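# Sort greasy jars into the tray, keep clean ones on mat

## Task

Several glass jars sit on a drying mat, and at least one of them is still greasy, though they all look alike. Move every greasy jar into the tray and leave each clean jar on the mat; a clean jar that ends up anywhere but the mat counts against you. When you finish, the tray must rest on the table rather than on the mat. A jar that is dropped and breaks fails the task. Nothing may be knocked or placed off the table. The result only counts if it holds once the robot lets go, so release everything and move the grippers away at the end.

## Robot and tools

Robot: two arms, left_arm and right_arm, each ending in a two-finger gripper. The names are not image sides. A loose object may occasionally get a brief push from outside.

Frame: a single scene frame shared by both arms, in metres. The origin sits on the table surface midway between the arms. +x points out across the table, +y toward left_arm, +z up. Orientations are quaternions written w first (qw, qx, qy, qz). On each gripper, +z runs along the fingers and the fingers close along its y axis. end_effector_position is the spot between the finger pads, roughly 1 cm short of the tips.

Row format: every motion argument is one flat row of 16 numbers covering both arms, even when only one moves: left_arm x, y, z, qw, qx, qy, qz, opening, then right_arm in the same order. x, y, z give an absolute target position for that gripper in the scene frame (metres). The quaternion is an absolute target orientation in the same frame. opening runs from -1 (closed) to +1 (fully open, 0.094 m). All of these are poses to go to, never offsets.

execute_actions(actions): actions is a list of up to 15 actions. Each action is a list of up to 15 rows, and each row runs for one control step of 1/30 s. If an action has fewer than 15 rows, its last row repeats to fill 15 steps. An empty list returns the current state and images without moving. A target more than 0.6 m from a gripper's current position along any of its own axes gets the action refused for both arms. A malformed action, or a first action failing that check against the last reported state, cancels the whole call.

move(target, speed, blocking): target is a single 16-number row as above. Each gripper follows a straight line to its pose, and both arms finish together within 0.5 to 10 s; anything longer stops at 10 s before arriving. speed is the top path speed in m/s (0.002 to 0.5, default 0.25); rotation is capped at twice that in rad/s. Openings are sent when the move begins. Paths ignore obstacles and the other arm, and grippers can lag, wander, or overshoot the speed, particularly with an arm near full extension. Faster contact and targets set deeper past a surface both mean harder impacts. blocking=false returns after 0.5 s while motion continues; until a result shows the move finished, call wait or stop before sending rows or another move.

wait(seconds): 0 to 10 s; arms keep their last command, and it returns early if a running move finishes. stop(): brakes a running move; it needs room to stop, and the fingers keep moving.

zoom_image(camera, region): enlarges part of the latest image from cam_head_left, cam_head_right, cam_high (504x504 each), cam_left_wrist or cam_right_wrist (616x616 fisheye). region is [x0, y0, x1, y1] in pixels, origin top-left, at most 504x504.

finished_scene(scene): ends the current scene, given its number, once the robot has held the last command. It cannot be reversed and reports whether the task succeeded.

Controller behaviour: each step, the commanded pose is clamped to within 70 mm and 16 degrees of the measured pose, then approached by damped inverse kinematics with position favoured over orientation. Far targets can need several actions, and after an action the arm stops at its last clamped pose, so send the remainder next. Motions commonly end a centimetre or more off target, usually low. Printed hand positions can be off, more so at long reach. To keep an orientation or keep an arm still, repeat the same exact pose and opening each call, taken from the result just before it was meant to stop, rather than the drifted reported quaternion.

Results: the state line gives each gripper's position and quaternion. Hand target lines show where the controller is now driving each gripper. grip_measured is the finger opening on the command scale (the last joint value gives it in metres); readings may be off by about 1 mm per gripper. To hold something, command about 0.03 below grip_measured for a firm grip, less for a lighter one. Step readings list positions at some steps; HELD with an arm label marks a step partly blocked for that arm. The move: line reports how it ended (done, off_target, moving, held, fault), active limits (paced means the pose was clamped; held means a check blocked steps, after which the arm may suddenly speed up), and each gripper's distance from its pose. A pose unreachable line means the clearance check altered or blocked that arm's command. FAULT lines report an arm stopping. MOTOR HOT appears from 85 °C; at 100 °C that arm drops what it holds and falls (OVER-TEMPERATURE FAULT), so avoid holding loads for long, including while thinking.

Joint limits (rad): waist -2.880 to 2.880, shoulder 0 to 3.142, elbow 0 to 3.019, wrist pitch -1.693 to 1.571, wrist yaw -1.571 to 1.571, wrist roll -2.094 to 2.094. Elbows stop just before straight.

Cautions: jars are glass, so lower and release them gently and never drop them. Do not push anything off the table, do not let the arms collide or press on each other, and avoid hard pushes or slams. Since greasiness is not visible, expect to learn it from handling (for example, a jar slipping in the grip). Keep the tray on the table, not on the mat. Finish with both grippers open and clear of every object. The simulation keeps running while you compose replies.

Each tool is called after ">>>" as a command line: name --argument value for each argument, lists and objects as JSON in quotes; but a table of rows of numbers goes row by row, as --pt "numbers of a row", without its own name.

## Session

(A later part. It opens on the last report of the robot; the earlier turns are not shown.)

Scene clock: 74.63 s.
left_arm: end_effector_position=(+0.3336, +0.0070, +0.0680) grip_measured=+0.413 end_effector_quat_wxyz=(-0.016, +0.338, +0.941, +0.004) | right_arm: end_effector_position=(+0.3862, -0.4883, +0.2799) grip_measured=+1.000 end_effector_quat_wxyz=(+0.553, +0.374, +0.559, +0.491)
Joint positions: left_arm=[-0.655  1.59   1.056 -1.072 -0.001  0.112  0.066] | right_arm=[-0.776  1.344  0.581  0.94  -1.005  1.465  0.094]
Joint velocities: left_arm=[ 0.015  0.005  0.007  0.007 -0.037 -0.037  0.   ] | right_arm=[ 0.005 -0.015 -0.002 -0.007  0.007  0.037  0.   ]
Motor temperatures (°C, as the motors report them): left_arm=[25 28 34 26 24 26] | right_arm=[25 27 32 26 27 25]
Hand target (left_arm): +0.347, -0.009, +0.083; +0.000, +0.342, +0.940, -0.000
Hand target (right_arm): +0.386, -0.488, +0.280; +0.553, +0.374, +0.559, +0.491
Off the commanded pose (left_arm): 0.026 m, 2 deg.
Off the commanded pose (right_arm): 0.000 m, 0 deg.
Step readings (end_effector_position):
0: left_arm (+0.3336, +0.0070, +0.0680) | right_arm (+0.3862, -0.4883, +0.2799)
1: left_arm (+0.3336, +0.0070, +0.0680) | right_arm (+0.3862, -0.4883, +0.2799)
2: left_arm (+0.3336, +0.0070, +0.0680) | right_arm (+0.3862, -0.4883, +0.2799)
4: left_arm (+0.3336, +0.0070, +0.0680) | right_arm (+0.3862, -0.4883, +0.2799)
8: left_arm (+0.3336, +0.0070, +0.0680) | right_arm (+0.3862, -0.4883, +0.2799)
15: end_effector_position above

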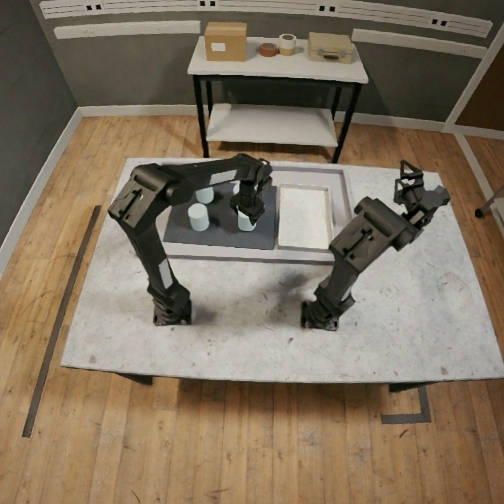

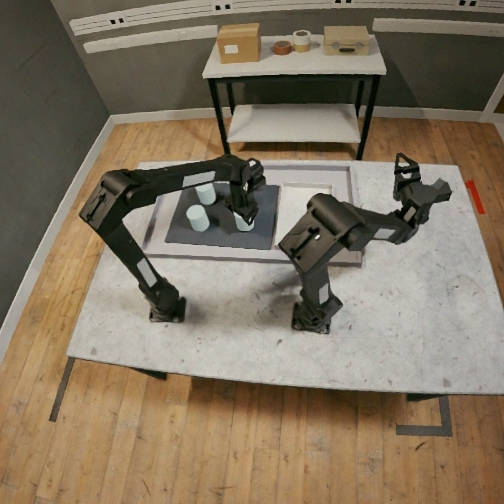

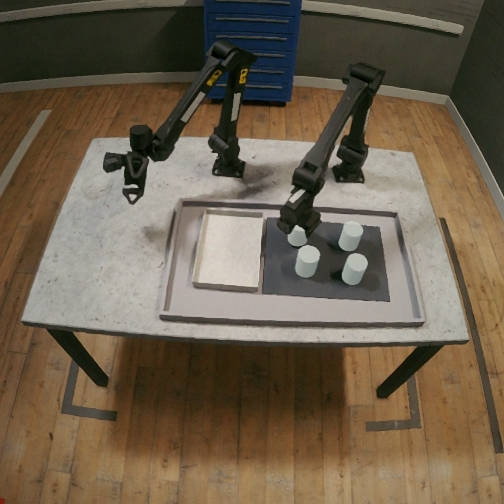

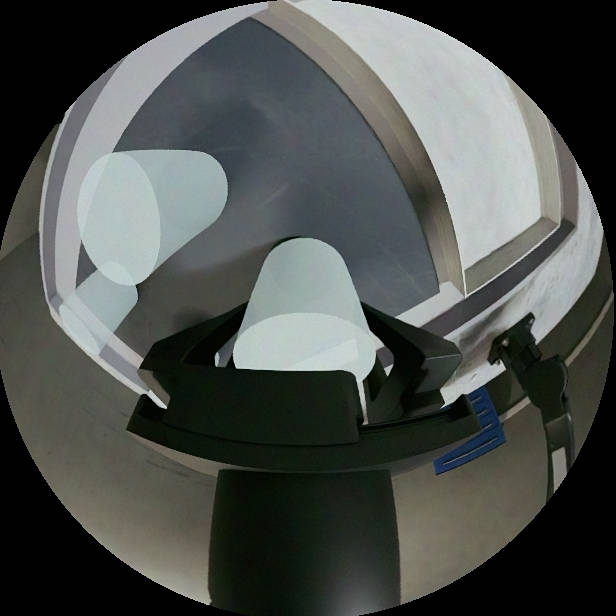

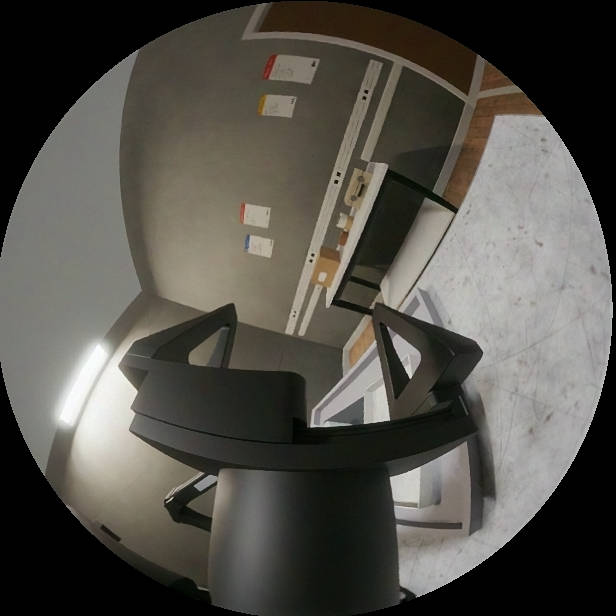

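>>> move --target '[0.336,0.0005,0.055,0,0.342,0.94,0,0.413,0.3862,-0.4883,0.2799,0.553,0.374,0.559,0.491,1]' --speed 0.02

>>> execute_actions --actions '[[[0.336,0.0005,0.055,0,0.342,0.94,0,0.415,0.3862,-0.4883,0.2799,0.553,0.374,0.559,0.491,1]]]'

>>> execute_actions --actions '[[[0.336,0.0005,0.055,0,0.342,0.94,0,0.417,0.3862,-0.4883,0.2799,0.553,0.374,0.559,0.491,1]]]'

Scene clock: 75.90 s.
left_arm: end_effector_position=(+0.3350, +0.0061, +0.0573) grip_measured=+0.413 end_effector_quat_wxyz=(-0.004, +0.338, +0.941, +0.001) | right_arm: end_effector_position=(+0.3862, -0.4883, +0.2799) grip_measured=+1.000 end_effector_quat_wxyz=(+0.553, +0.374, +0.559, +0.491)
Joint positions: left_arm=[-0.655  1.594  1.029 -1.014 -0.001  0.112  0.066] | right_arm=[-0.776  1.344  0.581  0.94  -1.005  1.465  0.094]
Joint velocities: left_arm=[-0.015 -0.005  0.007  0.012 -0.037  0.022  0.001] | right_arm=[-0.005 -0.005 -0.017 -0.002  0.022 -0.022  0.   ]
Motor temperatures (°C, as the motors report them): left_arm=[25 28 33 26 24 26] | right_arm=[25 28 32 26 27 25]
Hand target (left_arm): +0.336, +0.000, +0.055; +0.000, +0.342, +0.940, +0.000
Hand target (right_arm): +0.386, -0.488, +0.280; +0.553, +0.374, +0.559, +0.491
Off the commanded pose (left_arm): 0.006 m, 1 deg.
Off the commanded pose (right_arm): 0.000 m, 0 deg.
move: done

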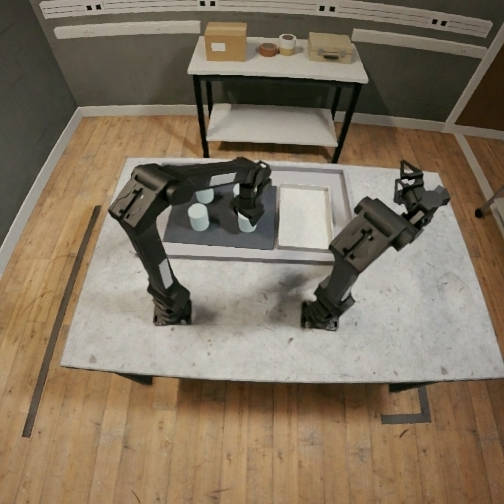

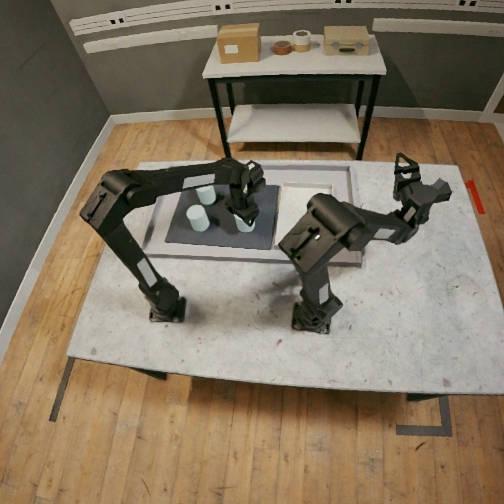

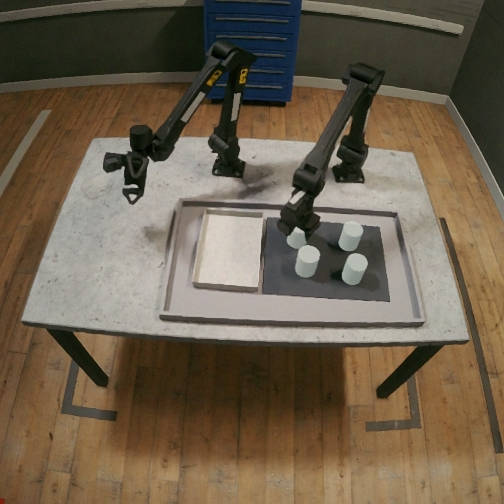

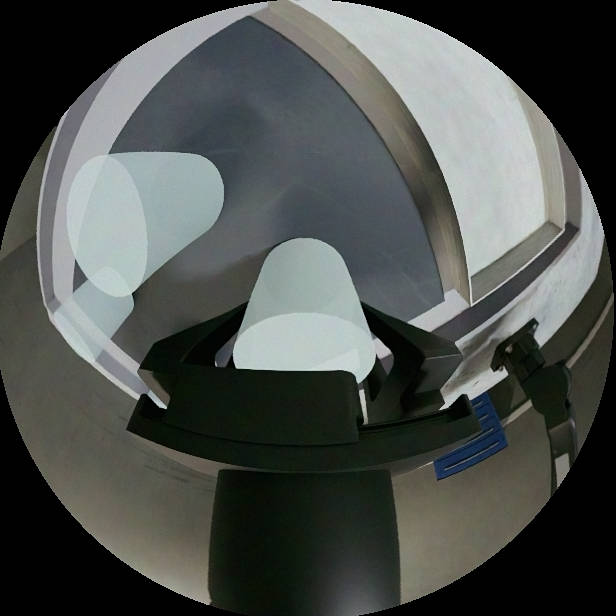

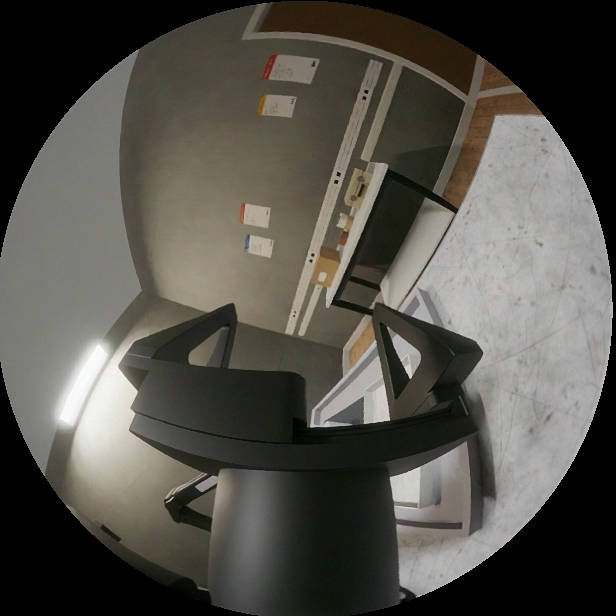

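Scene clock: 76.40 s.
left_arm: end_effector_position=(+0.3350, +0.0061, +0.0573) grip_measured=+0.414 end_effector_quat_wxyz=(-0.004, +0.338, +0.941, +0.001) | right_arm: end_effector_position=(+0.3862, -0.4883, +0.2799) grip_measured=+1.000 end_effector_quat_wxyz=(+0.553, +0.374, +0.559, +0.491)
Joint positions: left_arm=[-0.655  1.594  1.029 -1.014 -0.001  0.112  0.066] | right_arm=[-0.776  1.344  0.581  0.94  -1.005  1.465  0.094]
Joint velocities: left_arm=[-0.015 -0.015  0.017 -0.012  0.007 -0.051  0.   ] | right_arm=[-0.005 -0.024 -0.002  0.012  0.007 -0.022  0.   ]
Motor temperatures (°C, as the motors report them): left_arm=[25 28 33 26 24 26] | right_arm=[25 28 32 26 27 25]
Hand target (left_arm): +0.336, +0.001, +0.055; -0.000, +0.342, +0.940, +0.000
Hand target (right_arm): +0.386, -0.488, +0.280; +0.553, +0.374, +0.559, +0.491
Off the commanded pose (left_arm): 0.006 m, 1 deg.
Off the commanded pose (right_arm): 0.000 m, 0 deg.
Step readings (end_effector_position):
0: left_arm (+0.3350, +0.0061, +0.0573) | right_arm (+0.3862, -0.4883, +0.2799)
1: left_arm (+0.3350, +0.0061, +0.0573) | right_arm (+0.3862, -0.4883, +0.2799)
2: left_arm (+0.3350, +0.0061, +0.0573) | right_arm (+0.3862, -0.4883, +0.2799)
4: left_arm (+0.3350, +0.0061, +0.0573) | right_arm (+0.3862, -0.4883, +0.2799)
8: left_arm (+0.3350, +0.0061, +0.0573) | right_arm (+0.3862, -0.4883, +0.2799)
15: end_effector_position above

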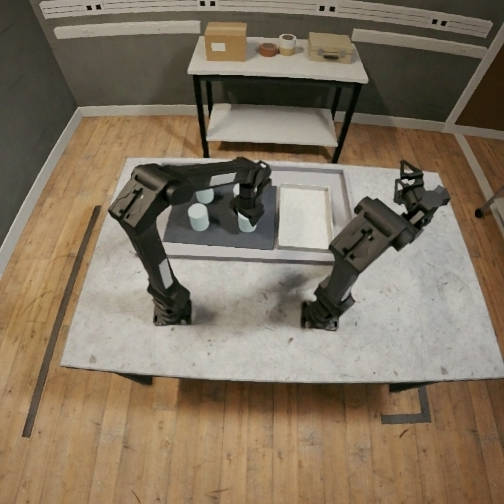

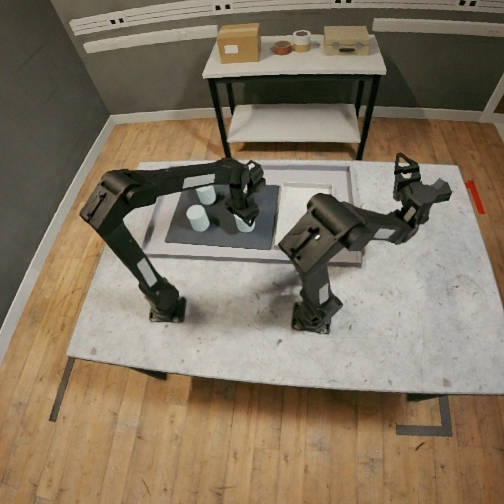

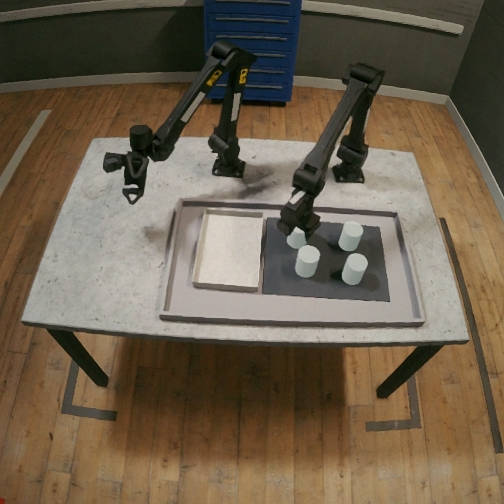

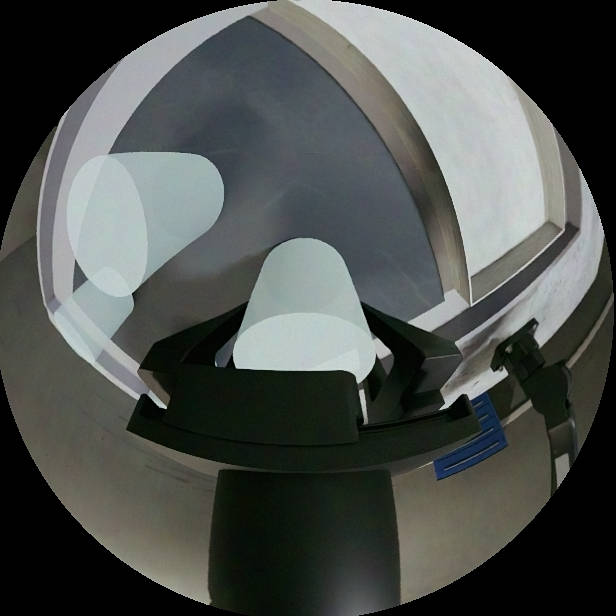

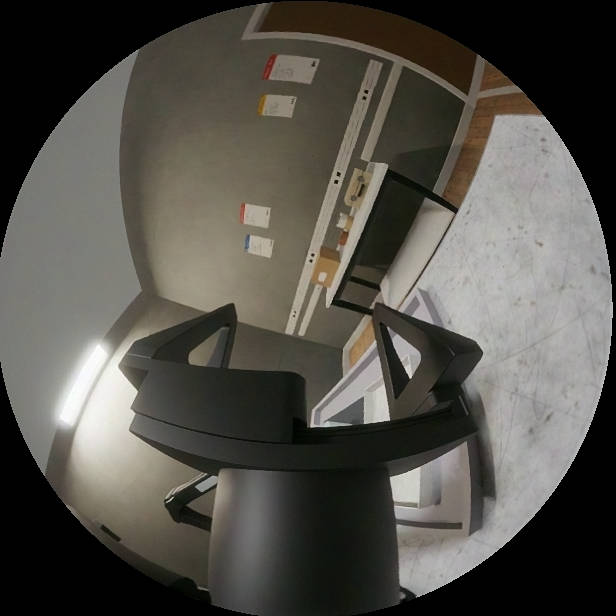

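Scene clock: 76.90 s.
left_arm: end_effector_position=(+0.3350, +0.0061, +0.0573) grip_measured=+0.416 end_effector_quat_wxyz=(-0.004, +0.338, +0.941, +0.001) | right_arm: end_effector_position=(+0.3862, -0.4883, +0.2799) grip_measured=+1.000 end_effector_quat_wxyz=(+0.553, +0.374, +0.559, +0.491)
Joint positions: left_arm=[-0.655  1.594  1.029 -1.014 -0.001  0.112  0.067] | right_arm=[-0.776  1.344  0.581  0.94  -1.005  1.465  0.094]
Joint velocities: left_arm=[-0.015  0.005 -0.007  0.002  0.037  0.022 -0.001] | right_arm=[-0.005 -0.015  0.022 -0.007  0.007 -0.022  0.   ]
Motor temperatures (°C, as the motors report them): left_arm=[25 28 33 26 24 26] | right_arm=[25 28 32 26 27 25]
Hand target (left_arm): +0.336, +0.001, +0.055; -0.000, +0.342, +0.940, +0.000
Hand target (right_arm): +0.386, -0.488, +0.280; +0.553, +0.374, +0.559, +0.491
Off the commanded pose (left_arm): 0.006 m, 1 deg.
Off the commanded pose (right_arm): 0.000 m, 0 deg.
Step readings (end_effector_position):
0: left_arm (+0.3350, +0.0061, +0.0573) | right_arm (+0.3862, -0.4883, +0.2799)
1: left_arm (+0.3350, +0.0061, +0.0573) | right_arm (+0.3862, -0.4883, +0.2799)
2: left_arm (+0.3350, +0.0061, +0.0573) | right_arm (+0.3862, -0.4883, +0.2799)
4: left_arm (+0.3350, +0.0061, +0.0573) | right_arm (+0.3862, -0.4883, +0.2799)
8: left_arm (+0.3350, +0.0061, +0.0573) | right_arm (+0.3862, -0.4883, +0.2799)
15: end_effector_position above

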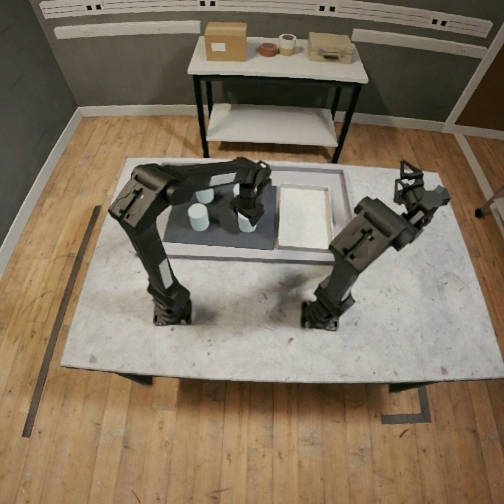

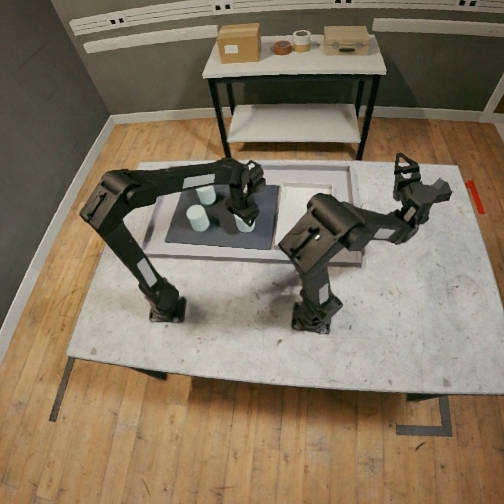

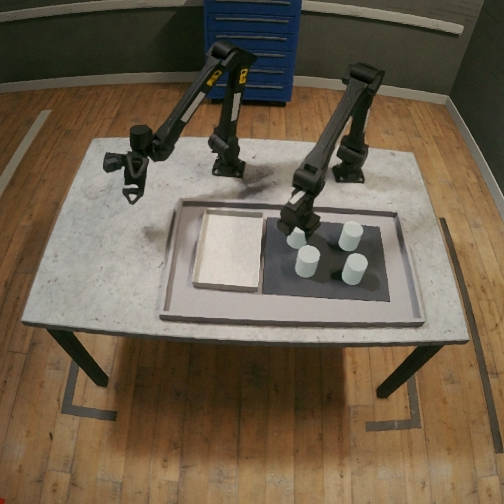

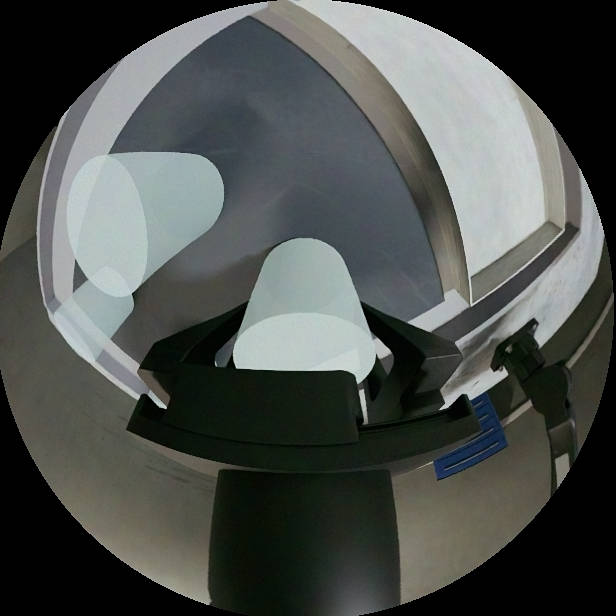

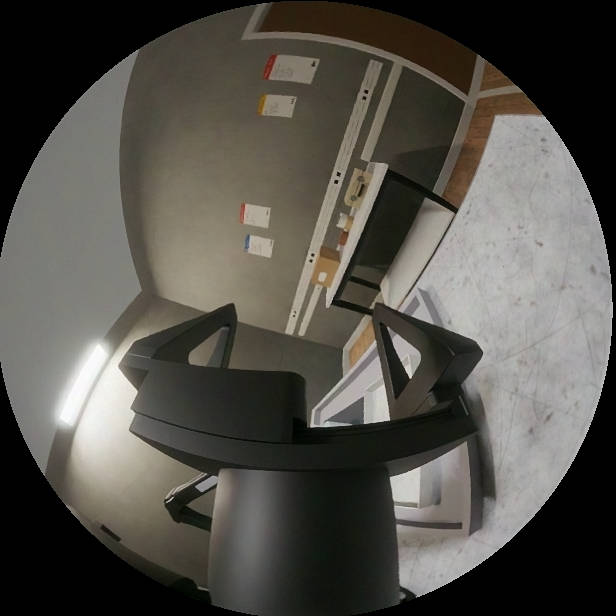

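>>> execute_actions --actions '[[[0.336,0.0005,0.055,0,0.342,0.94,0,0.418,0.3862,-0.4883,0.2799,0.553,0.374,0.559,0.491,1]]]'

>>> execute_actions --actions '[[[0.336,0.0005,0.055,0,0.342,0.94,0,0.419,0.3862,-0.4883,0.2799,0.553,0.374,0.559,0.491,1]]]'

Scene clock: 77.57 s.
left_arm: end_effector_position=(+0.3350, +0.0061, +0.0573) grip_measured=+0.417 end_effector_quat_wxyz=(-0.004, +0.338, +0.941, +0.001) | right_arm: end_effector_position=(+0.3862, -0.4883, +0.2799) grip_measured=+1.000 end_effector_quat_wxyz=(+0.553, +0.374, +0.559, +0.491)
Joint positions: left_arm=[-0.655  1.594  1.029 -1.014 -0.001  0.112  0.067] | right_arm=[-0.776  1.344  0.581  0.94  -1.005  1.465  0.094]
Joint velocities: left_arm=[-0.015 -0.024  0.007 -0.017  0.022 -0.037 -0.001] | right_arm=[-0.005 -0.024  0.022 -0.007 -0.007  0.051  0.   ]
Motor temperatures (°C, as the motors report them): left_arm=[25 28 33 26 24 26] | right_arm=[25 28 32 26 27 25]
Hand target (left_arm): +0.336, +0.001, +0.055; -0.000, +0.342, +0.940, +0.000
Hand target (right_arm): +0.386, -0.488, +0.280; +0.553, +0.374, +0.559, +0.491
Off the commanded pose (left_arm): 0.006 m, 1 deg.
Off the commanded pose (right_arm): 0.000 m, 0 deg.
Step readings (end_effector_position):
0: left_arm (+0.3350, +0.0061, +0.0573) | right_arm (+0.3862, -0.4883, +0.2799)
1: left_arm (+0.3350, +0.0061, +0.0573) | right_arm (+0.3862, -0.4883, +0.2799)
2: left_arm (+0.3350, +0.0061, +0.0573) | right_arm (+0.3862, -0.4883, +0.2799)
4: left_arm (+0.3350, +0.0061, +0.0573) | right_arm (+0.3862, -0.4883, +0.2799)
8: left_arm (+0.3350, +0.0061, +0.0573) | right_arm (+0.3862, -0.4883, +0.2799)
15: end_effector_position above

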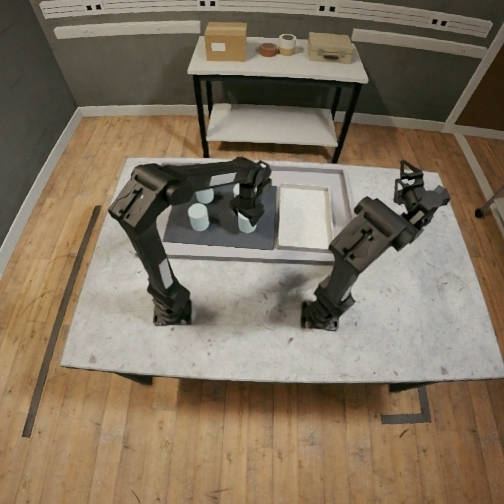

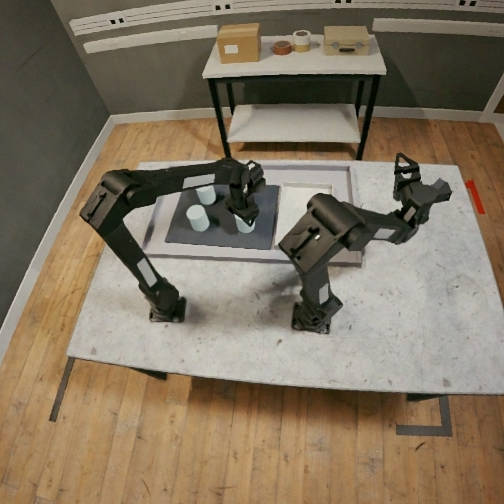

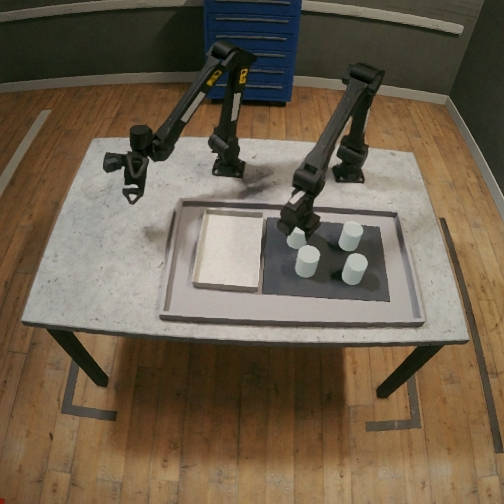

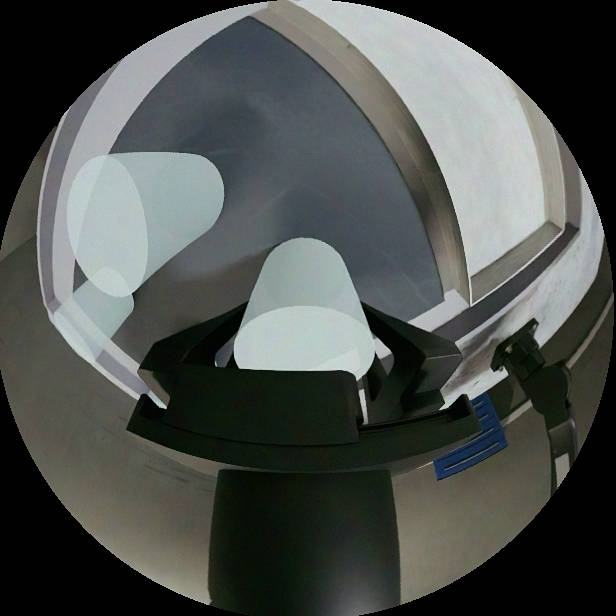

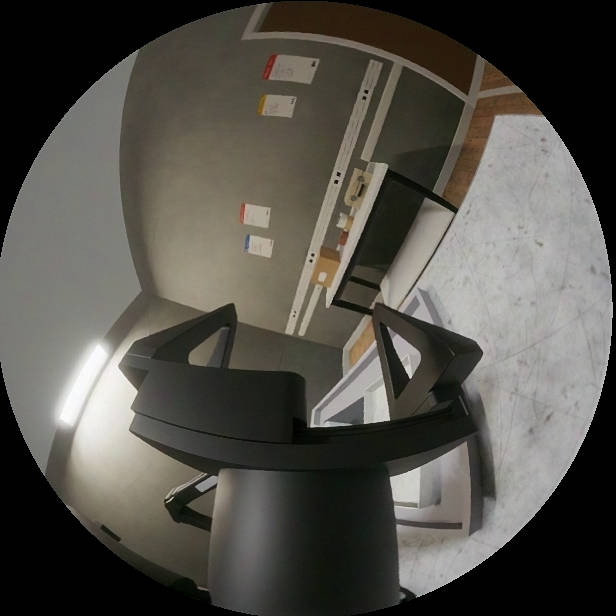

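Scene clock: 78.07 s.
left_arm: end_effector_position=(+0.3350, +0.0061, +0.0573) grip_measured=+0.417 end_effector_quat_wxyz=(-0.004, +0.338, +0.941, +0.001) | right_arm: end_effector_position=(+0.3862, -0.4883, +0.2799) grip_measured=+1.000 end_effector_quat_wxyz=(+0.553, +0.374, +0.559, +0.491)
Joint positions: left_arm=[-0.655  1.594  1.029 -1.014 -0.001  0.112  0.067] | right_arm=[-0.776  1.344  0.581  0.94  -1.005  1.465  0.094]
Joint velocities: left_arm=[-0.005 -0.015 -0.022 -0.012  0.007  0.037  0.001] | right_arm=[ 0.015  0.015  0.012 -0.017  0.007 -0.007  0.   ]
Motor temperatures (°C, as the motors report them): left_arm=[25 28 33 26 24 26] | right_arm=[25 28 32 26 27 25]
Hand target (left_arm): +0.336, +0.001, +0.055; -0.000, +0.342, +0.940, +0.000
Hand target (right_arm): +0.386, -0.488, +0.280; +0.553, +0.374, +0.559, +0.491
Off the commanded pose (left_arm): 0.006 m, 1 deg.
Off the commanded pose (right_arm): 0.000 m, 0 deg.
Step readings (end_effector_position):
0: left_arm (+0.3350, +0.0061, +0.0573) | right_arm (+0.3862, -0.4883, +0.2799)
1: left_arm (+0.3350, +0.0061, +0.0573) | right_arm (+0.3862, -0.4883, +0.2799)
2: left_arm (+0.3350, +0.0061, +0.0573) | right_arm (+0.3862, -0.4883, +0.2799)
4: left_arm (+0.3350, +0.0061, +0.0573) | right_arm (+0.3862, -0.4883, +0.2799)
8: left_arm (+0.3350, +0.0061, +0.0573) | right_arm (+0.3862, -0.4883, +0.2799)
15: end_effector_position above

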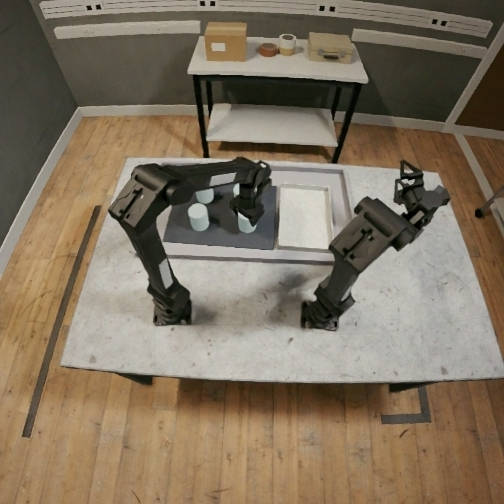

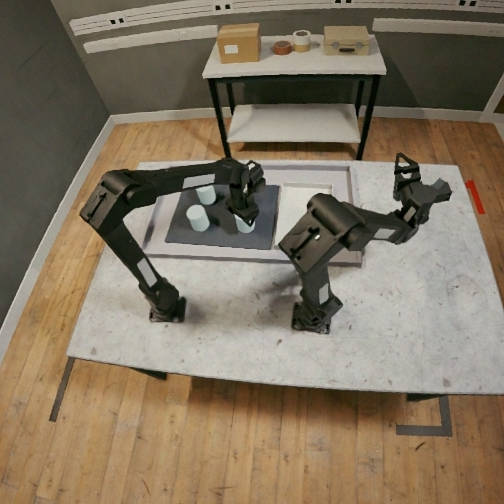

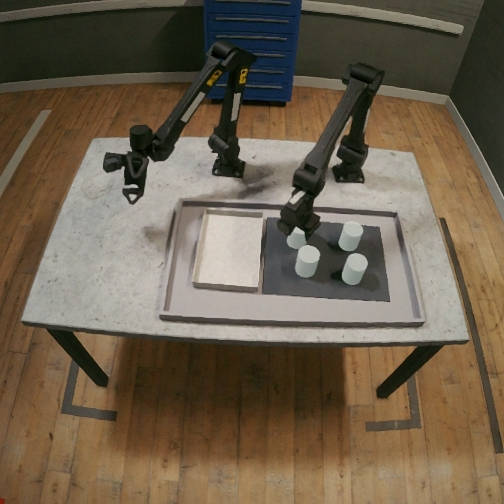

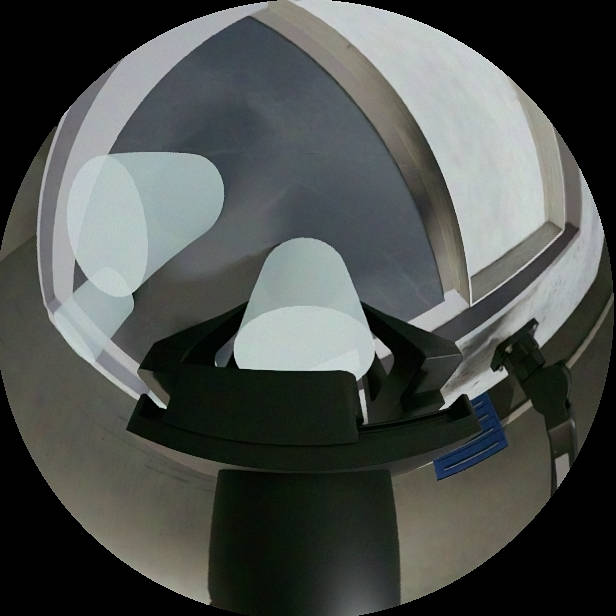

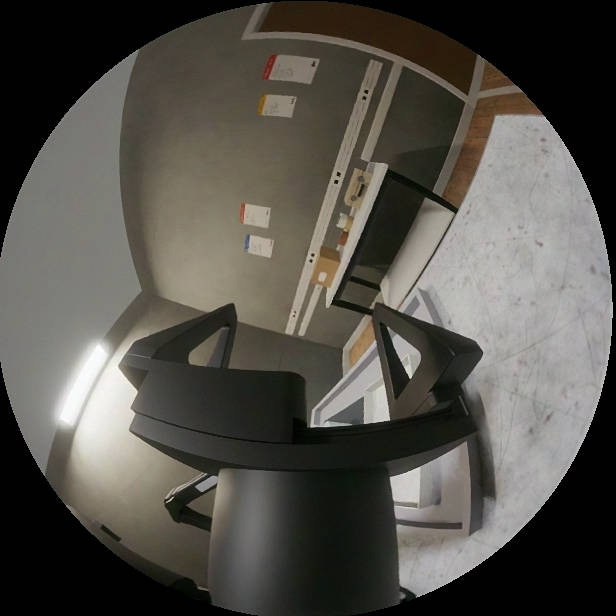

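>>> move --target '[0.350,-0.008,0.165,0,0.342,0.94,0,1,0.3862,-0.4883,0.2799,0.553,0.374,0.559,0.491,1]' --speed 0.13

>>> move --target '[0.4495,0.032,0.155,0,0.25,0.968,0,1,0.3862,-0.4883,0.2799,0.553,0.374,0.559,0.491,1]' --speed 0.2

>>> move --target '[0.4495,0.032,0.106,0,0.25,0.968,0,1,0.3862,-0.4883,0.2799,0.553,0.374,0.559,0.491,1]' --speed 0.08

Scene clock: 79.43 s.
left_arm: end_effector_position=(+0.3378, +0.0043, +0.1401) grip_measured=+1.000 end_effector_quat_wxyz=(-0.028, +0.338, +0.941, +0.007) | right_arm: end_effector_position=(+0.3862, -0.4883, +0.2799) grip_measured=+1.000 end_effector_quat_wxyz=(+0.553, +0.374, +0.559, +0.491)
Joint positions: left_arm=[-0.655  1.534  1.198 -1.292 -0.001  0.112  0.094] | right_arm=[-0.776  1.344  0.581  0.94  -1.005  1.465  0.094]
Joint velocities: left_arm=[-0.005 -0.024  0.002  0.007 -0.066 -0.022  0.   ] | right_arm=[-0.015 -0.005 -0.022 -0.007  0.037  0.022  0.   ]
Motor temperatures (°C, as the motors report them): left_arm=[25 28 33 26 24 26] | right_arm=[25 28 32 26 27 25]
Hand target (left_arm): +0.347, -0.006, +0.166; +0.000, +0.342, +0.940, -0.000
Hand target (right_arm): +0.386, -0.488, +0.280; +0.553, +0.374, +0.559, +0.491
Off the commanded pose (left_arm): 0.030 m, 3 deg.
Off the commanded pose (right_arm): 0.000 m, 0 deg.
move: off_target (left_arm)

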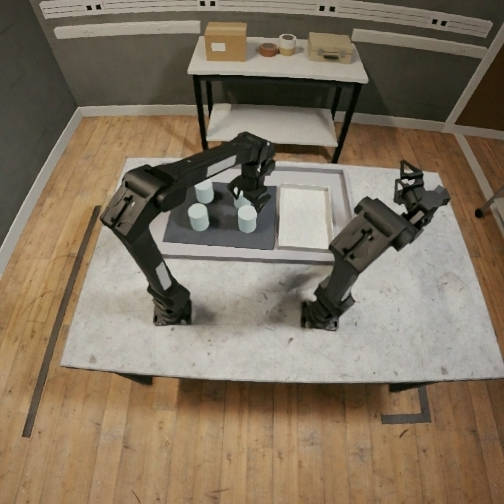

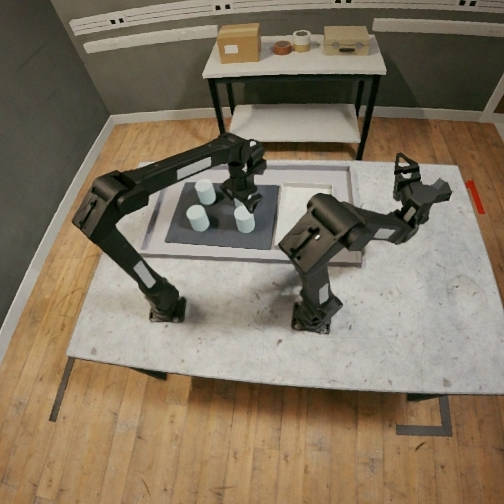

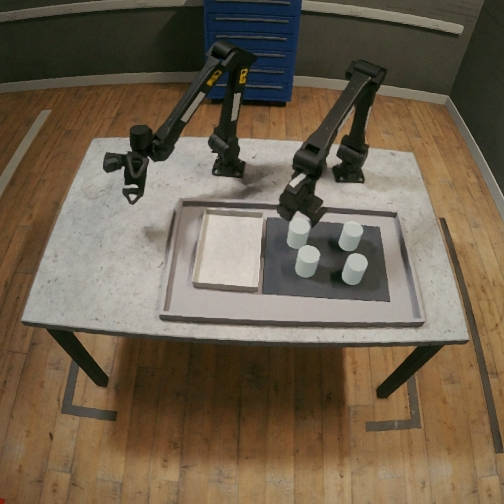

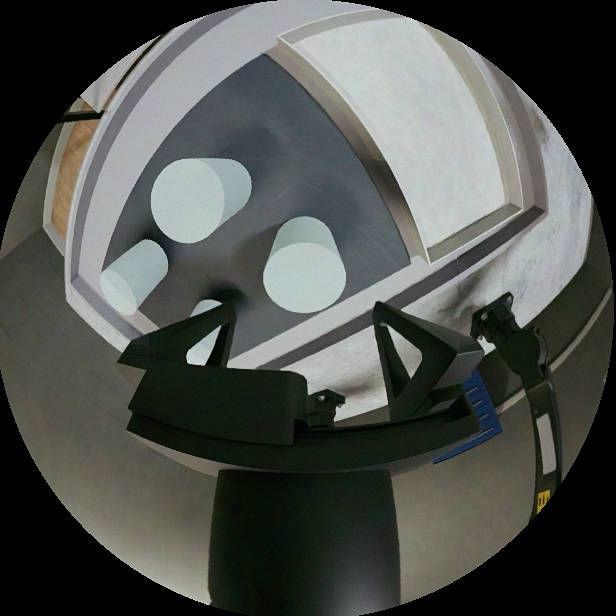

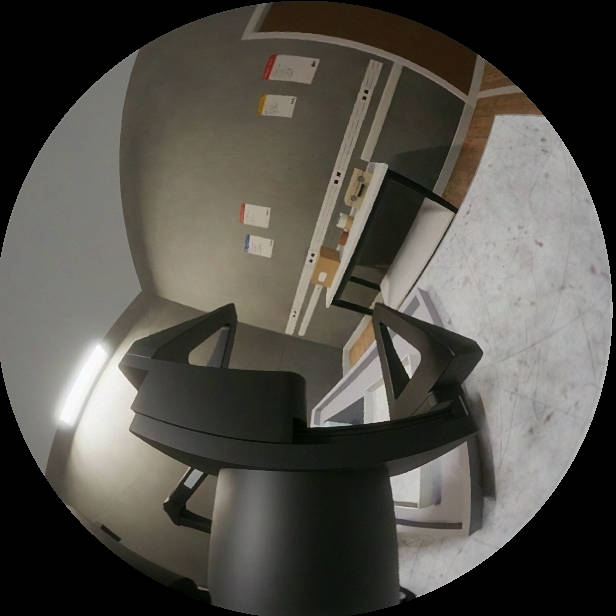

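Scene clock: 80.37 s.
left_arm: end_effector_position=(+0.4341, +0.0348, +0.1447) grip_measured=+1.000 end_effector_quat_wxyz=(-0.011, +0.257, +0.966, +0.003) | right_arm: end_effector_position=(+0.3862, -0.4883, +0.2799) grip_measured=+1.000 end_effector_quat_wxyz=(+0.553, +0.374, +0.559, +0.491)
Joint positions: left_arm=[-0.496  1.685  1.396 -1.306 -0.001  0.101  0.094] | right_arm=[-0.776  1.344  0.581  0.94  -1.005  1.465  0.094]
Joint velocities: left_arm=[ 0.005 -0.015 -0.002 -0.027 -0.066  0.037  0.   ] | right_arm=[ 0.005 -0.005 -0.022  0.007  0.022 -0.037  0.   ]
Motor temperatures (°C, as the motors report them): left_arm=[25 28 34 26 24 26] | right_arm=[25 28 32 26 27 25]
Hand target (left_arm): +0.449, +0.032, +0.156; +0.001, +0.250, +0.968, +0.001
Hand target (right_arm): +0.386, -0.488, +0.280; +0.553, +0.374, +0.559, +0.491
Off the commanded pose (left_arm): 0.019 m, 2 deg.
Off the commanded pose (right_arm): 0.000 m, 0 deg.
move: off_target (left_arm)

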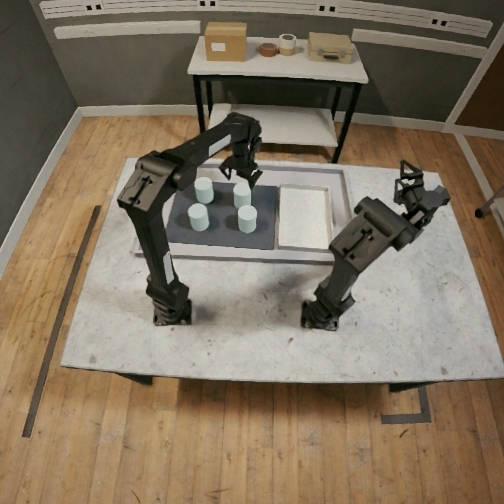

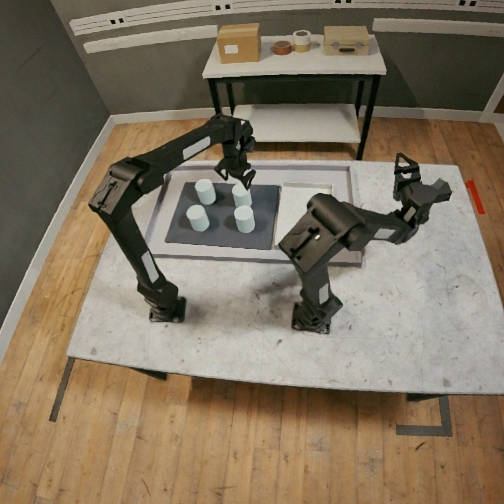

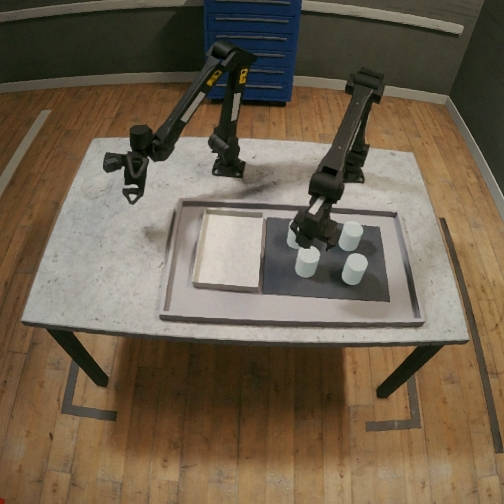

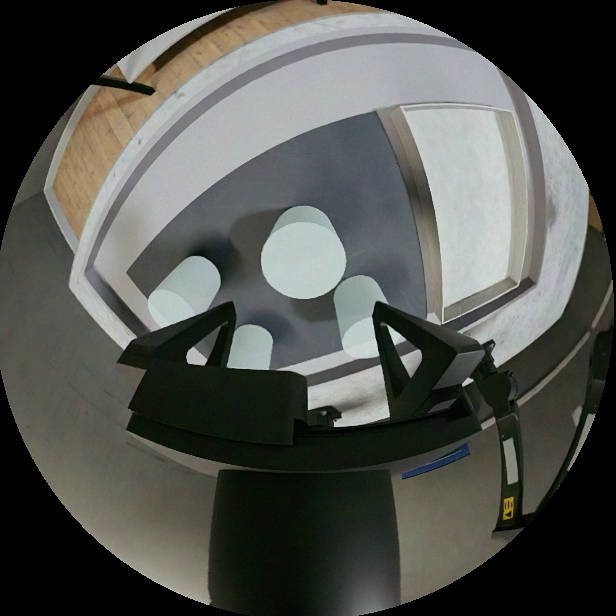

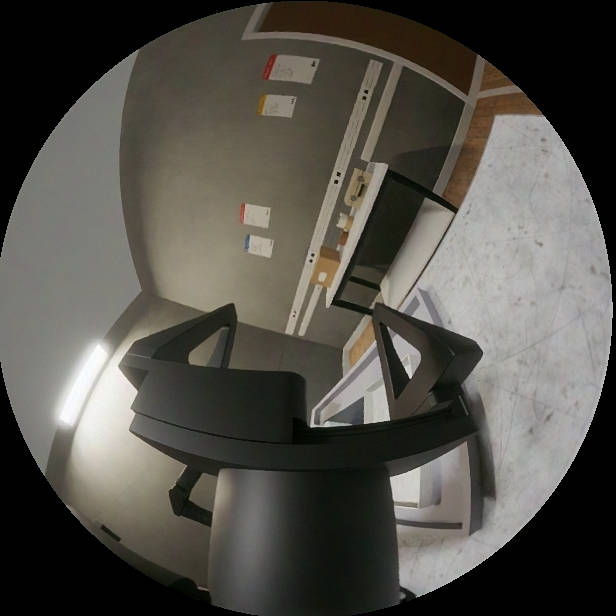

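Scene clock: 81.27 s.
left_arm: end_effector_position=(+0.4449, +0.0300, +0.1091) grip_measured=+1.000 end_effector_quat_wxyz=(-0.004, +0.257, +0.967, +0.001) | right_arm: end_effector_position=(+0.3862, -0.4883, +0.2799) grip_measured=+1.000 end_effector_quat_wxyz=(+0.553, +0.374, +0.559, +0.491)
Joint positions: left_arm=[-0.496  1.734  1.364 -1.209 -0.001  0.101  0.094] | right_arm=[-0.776  1.344  0.581  0.94  -1.005  1.465  0.094]
Joint velocities: left_arm=[-0.005 -0.005 -0.002  0.002 -0.095  0.051  0.   ] | right_arm=[ 0.005 -0.005 -0.002 -0.007 -0.081  0.066  0.   ]
Motor temperatures (°C, as the motors report them): left_arm=[25 28 34 26 24 26] | right_arm=[25 28 32 26 27 25]
Hand target (left_arm): +0.450, +0.032, +0.106; -0.000, +0.250, +0.968, +0.000
Hand target (right_arm): +0.386, -0.488, +0.280; +0.553, +0.374, +0.559, +0.491
Off the commanded pose (left_arm): 0.006 m, 1 deg.
Off the commanded pose (right_arm): 0.000 m, 0 deg.
move: done

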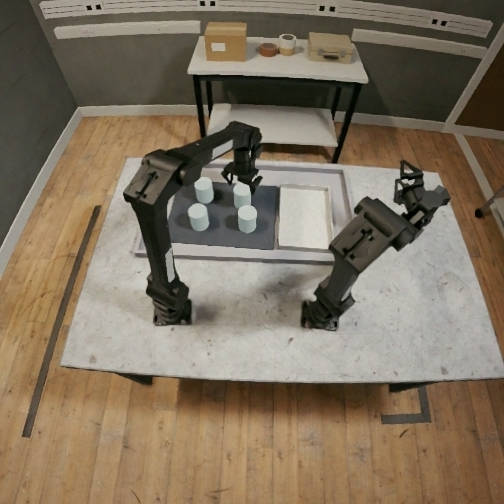

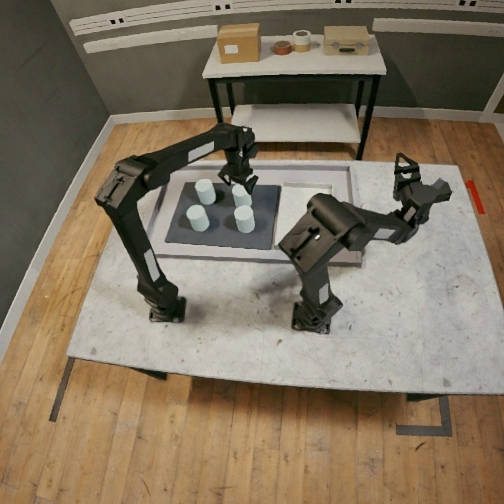

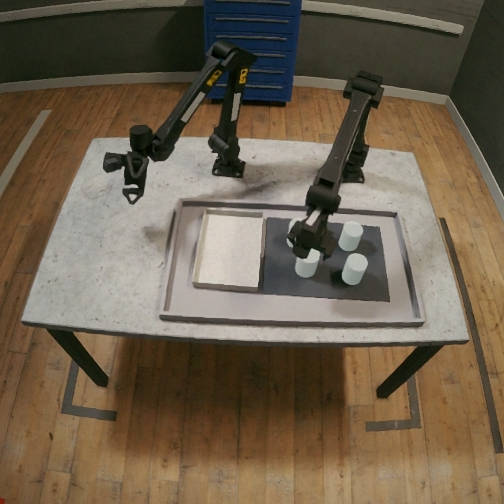

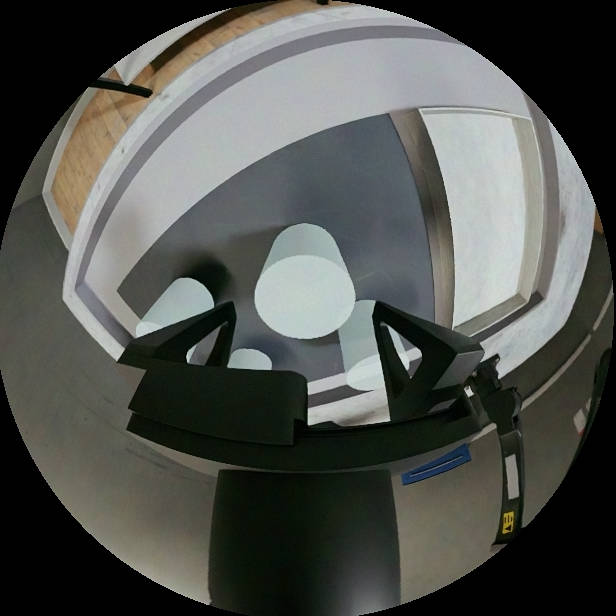

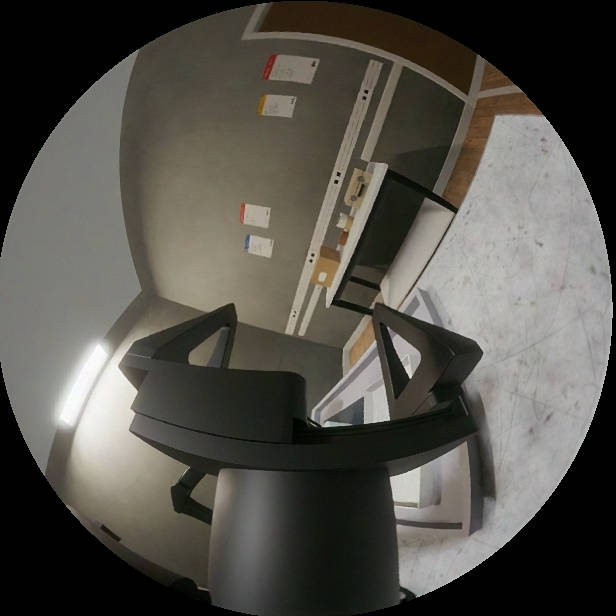

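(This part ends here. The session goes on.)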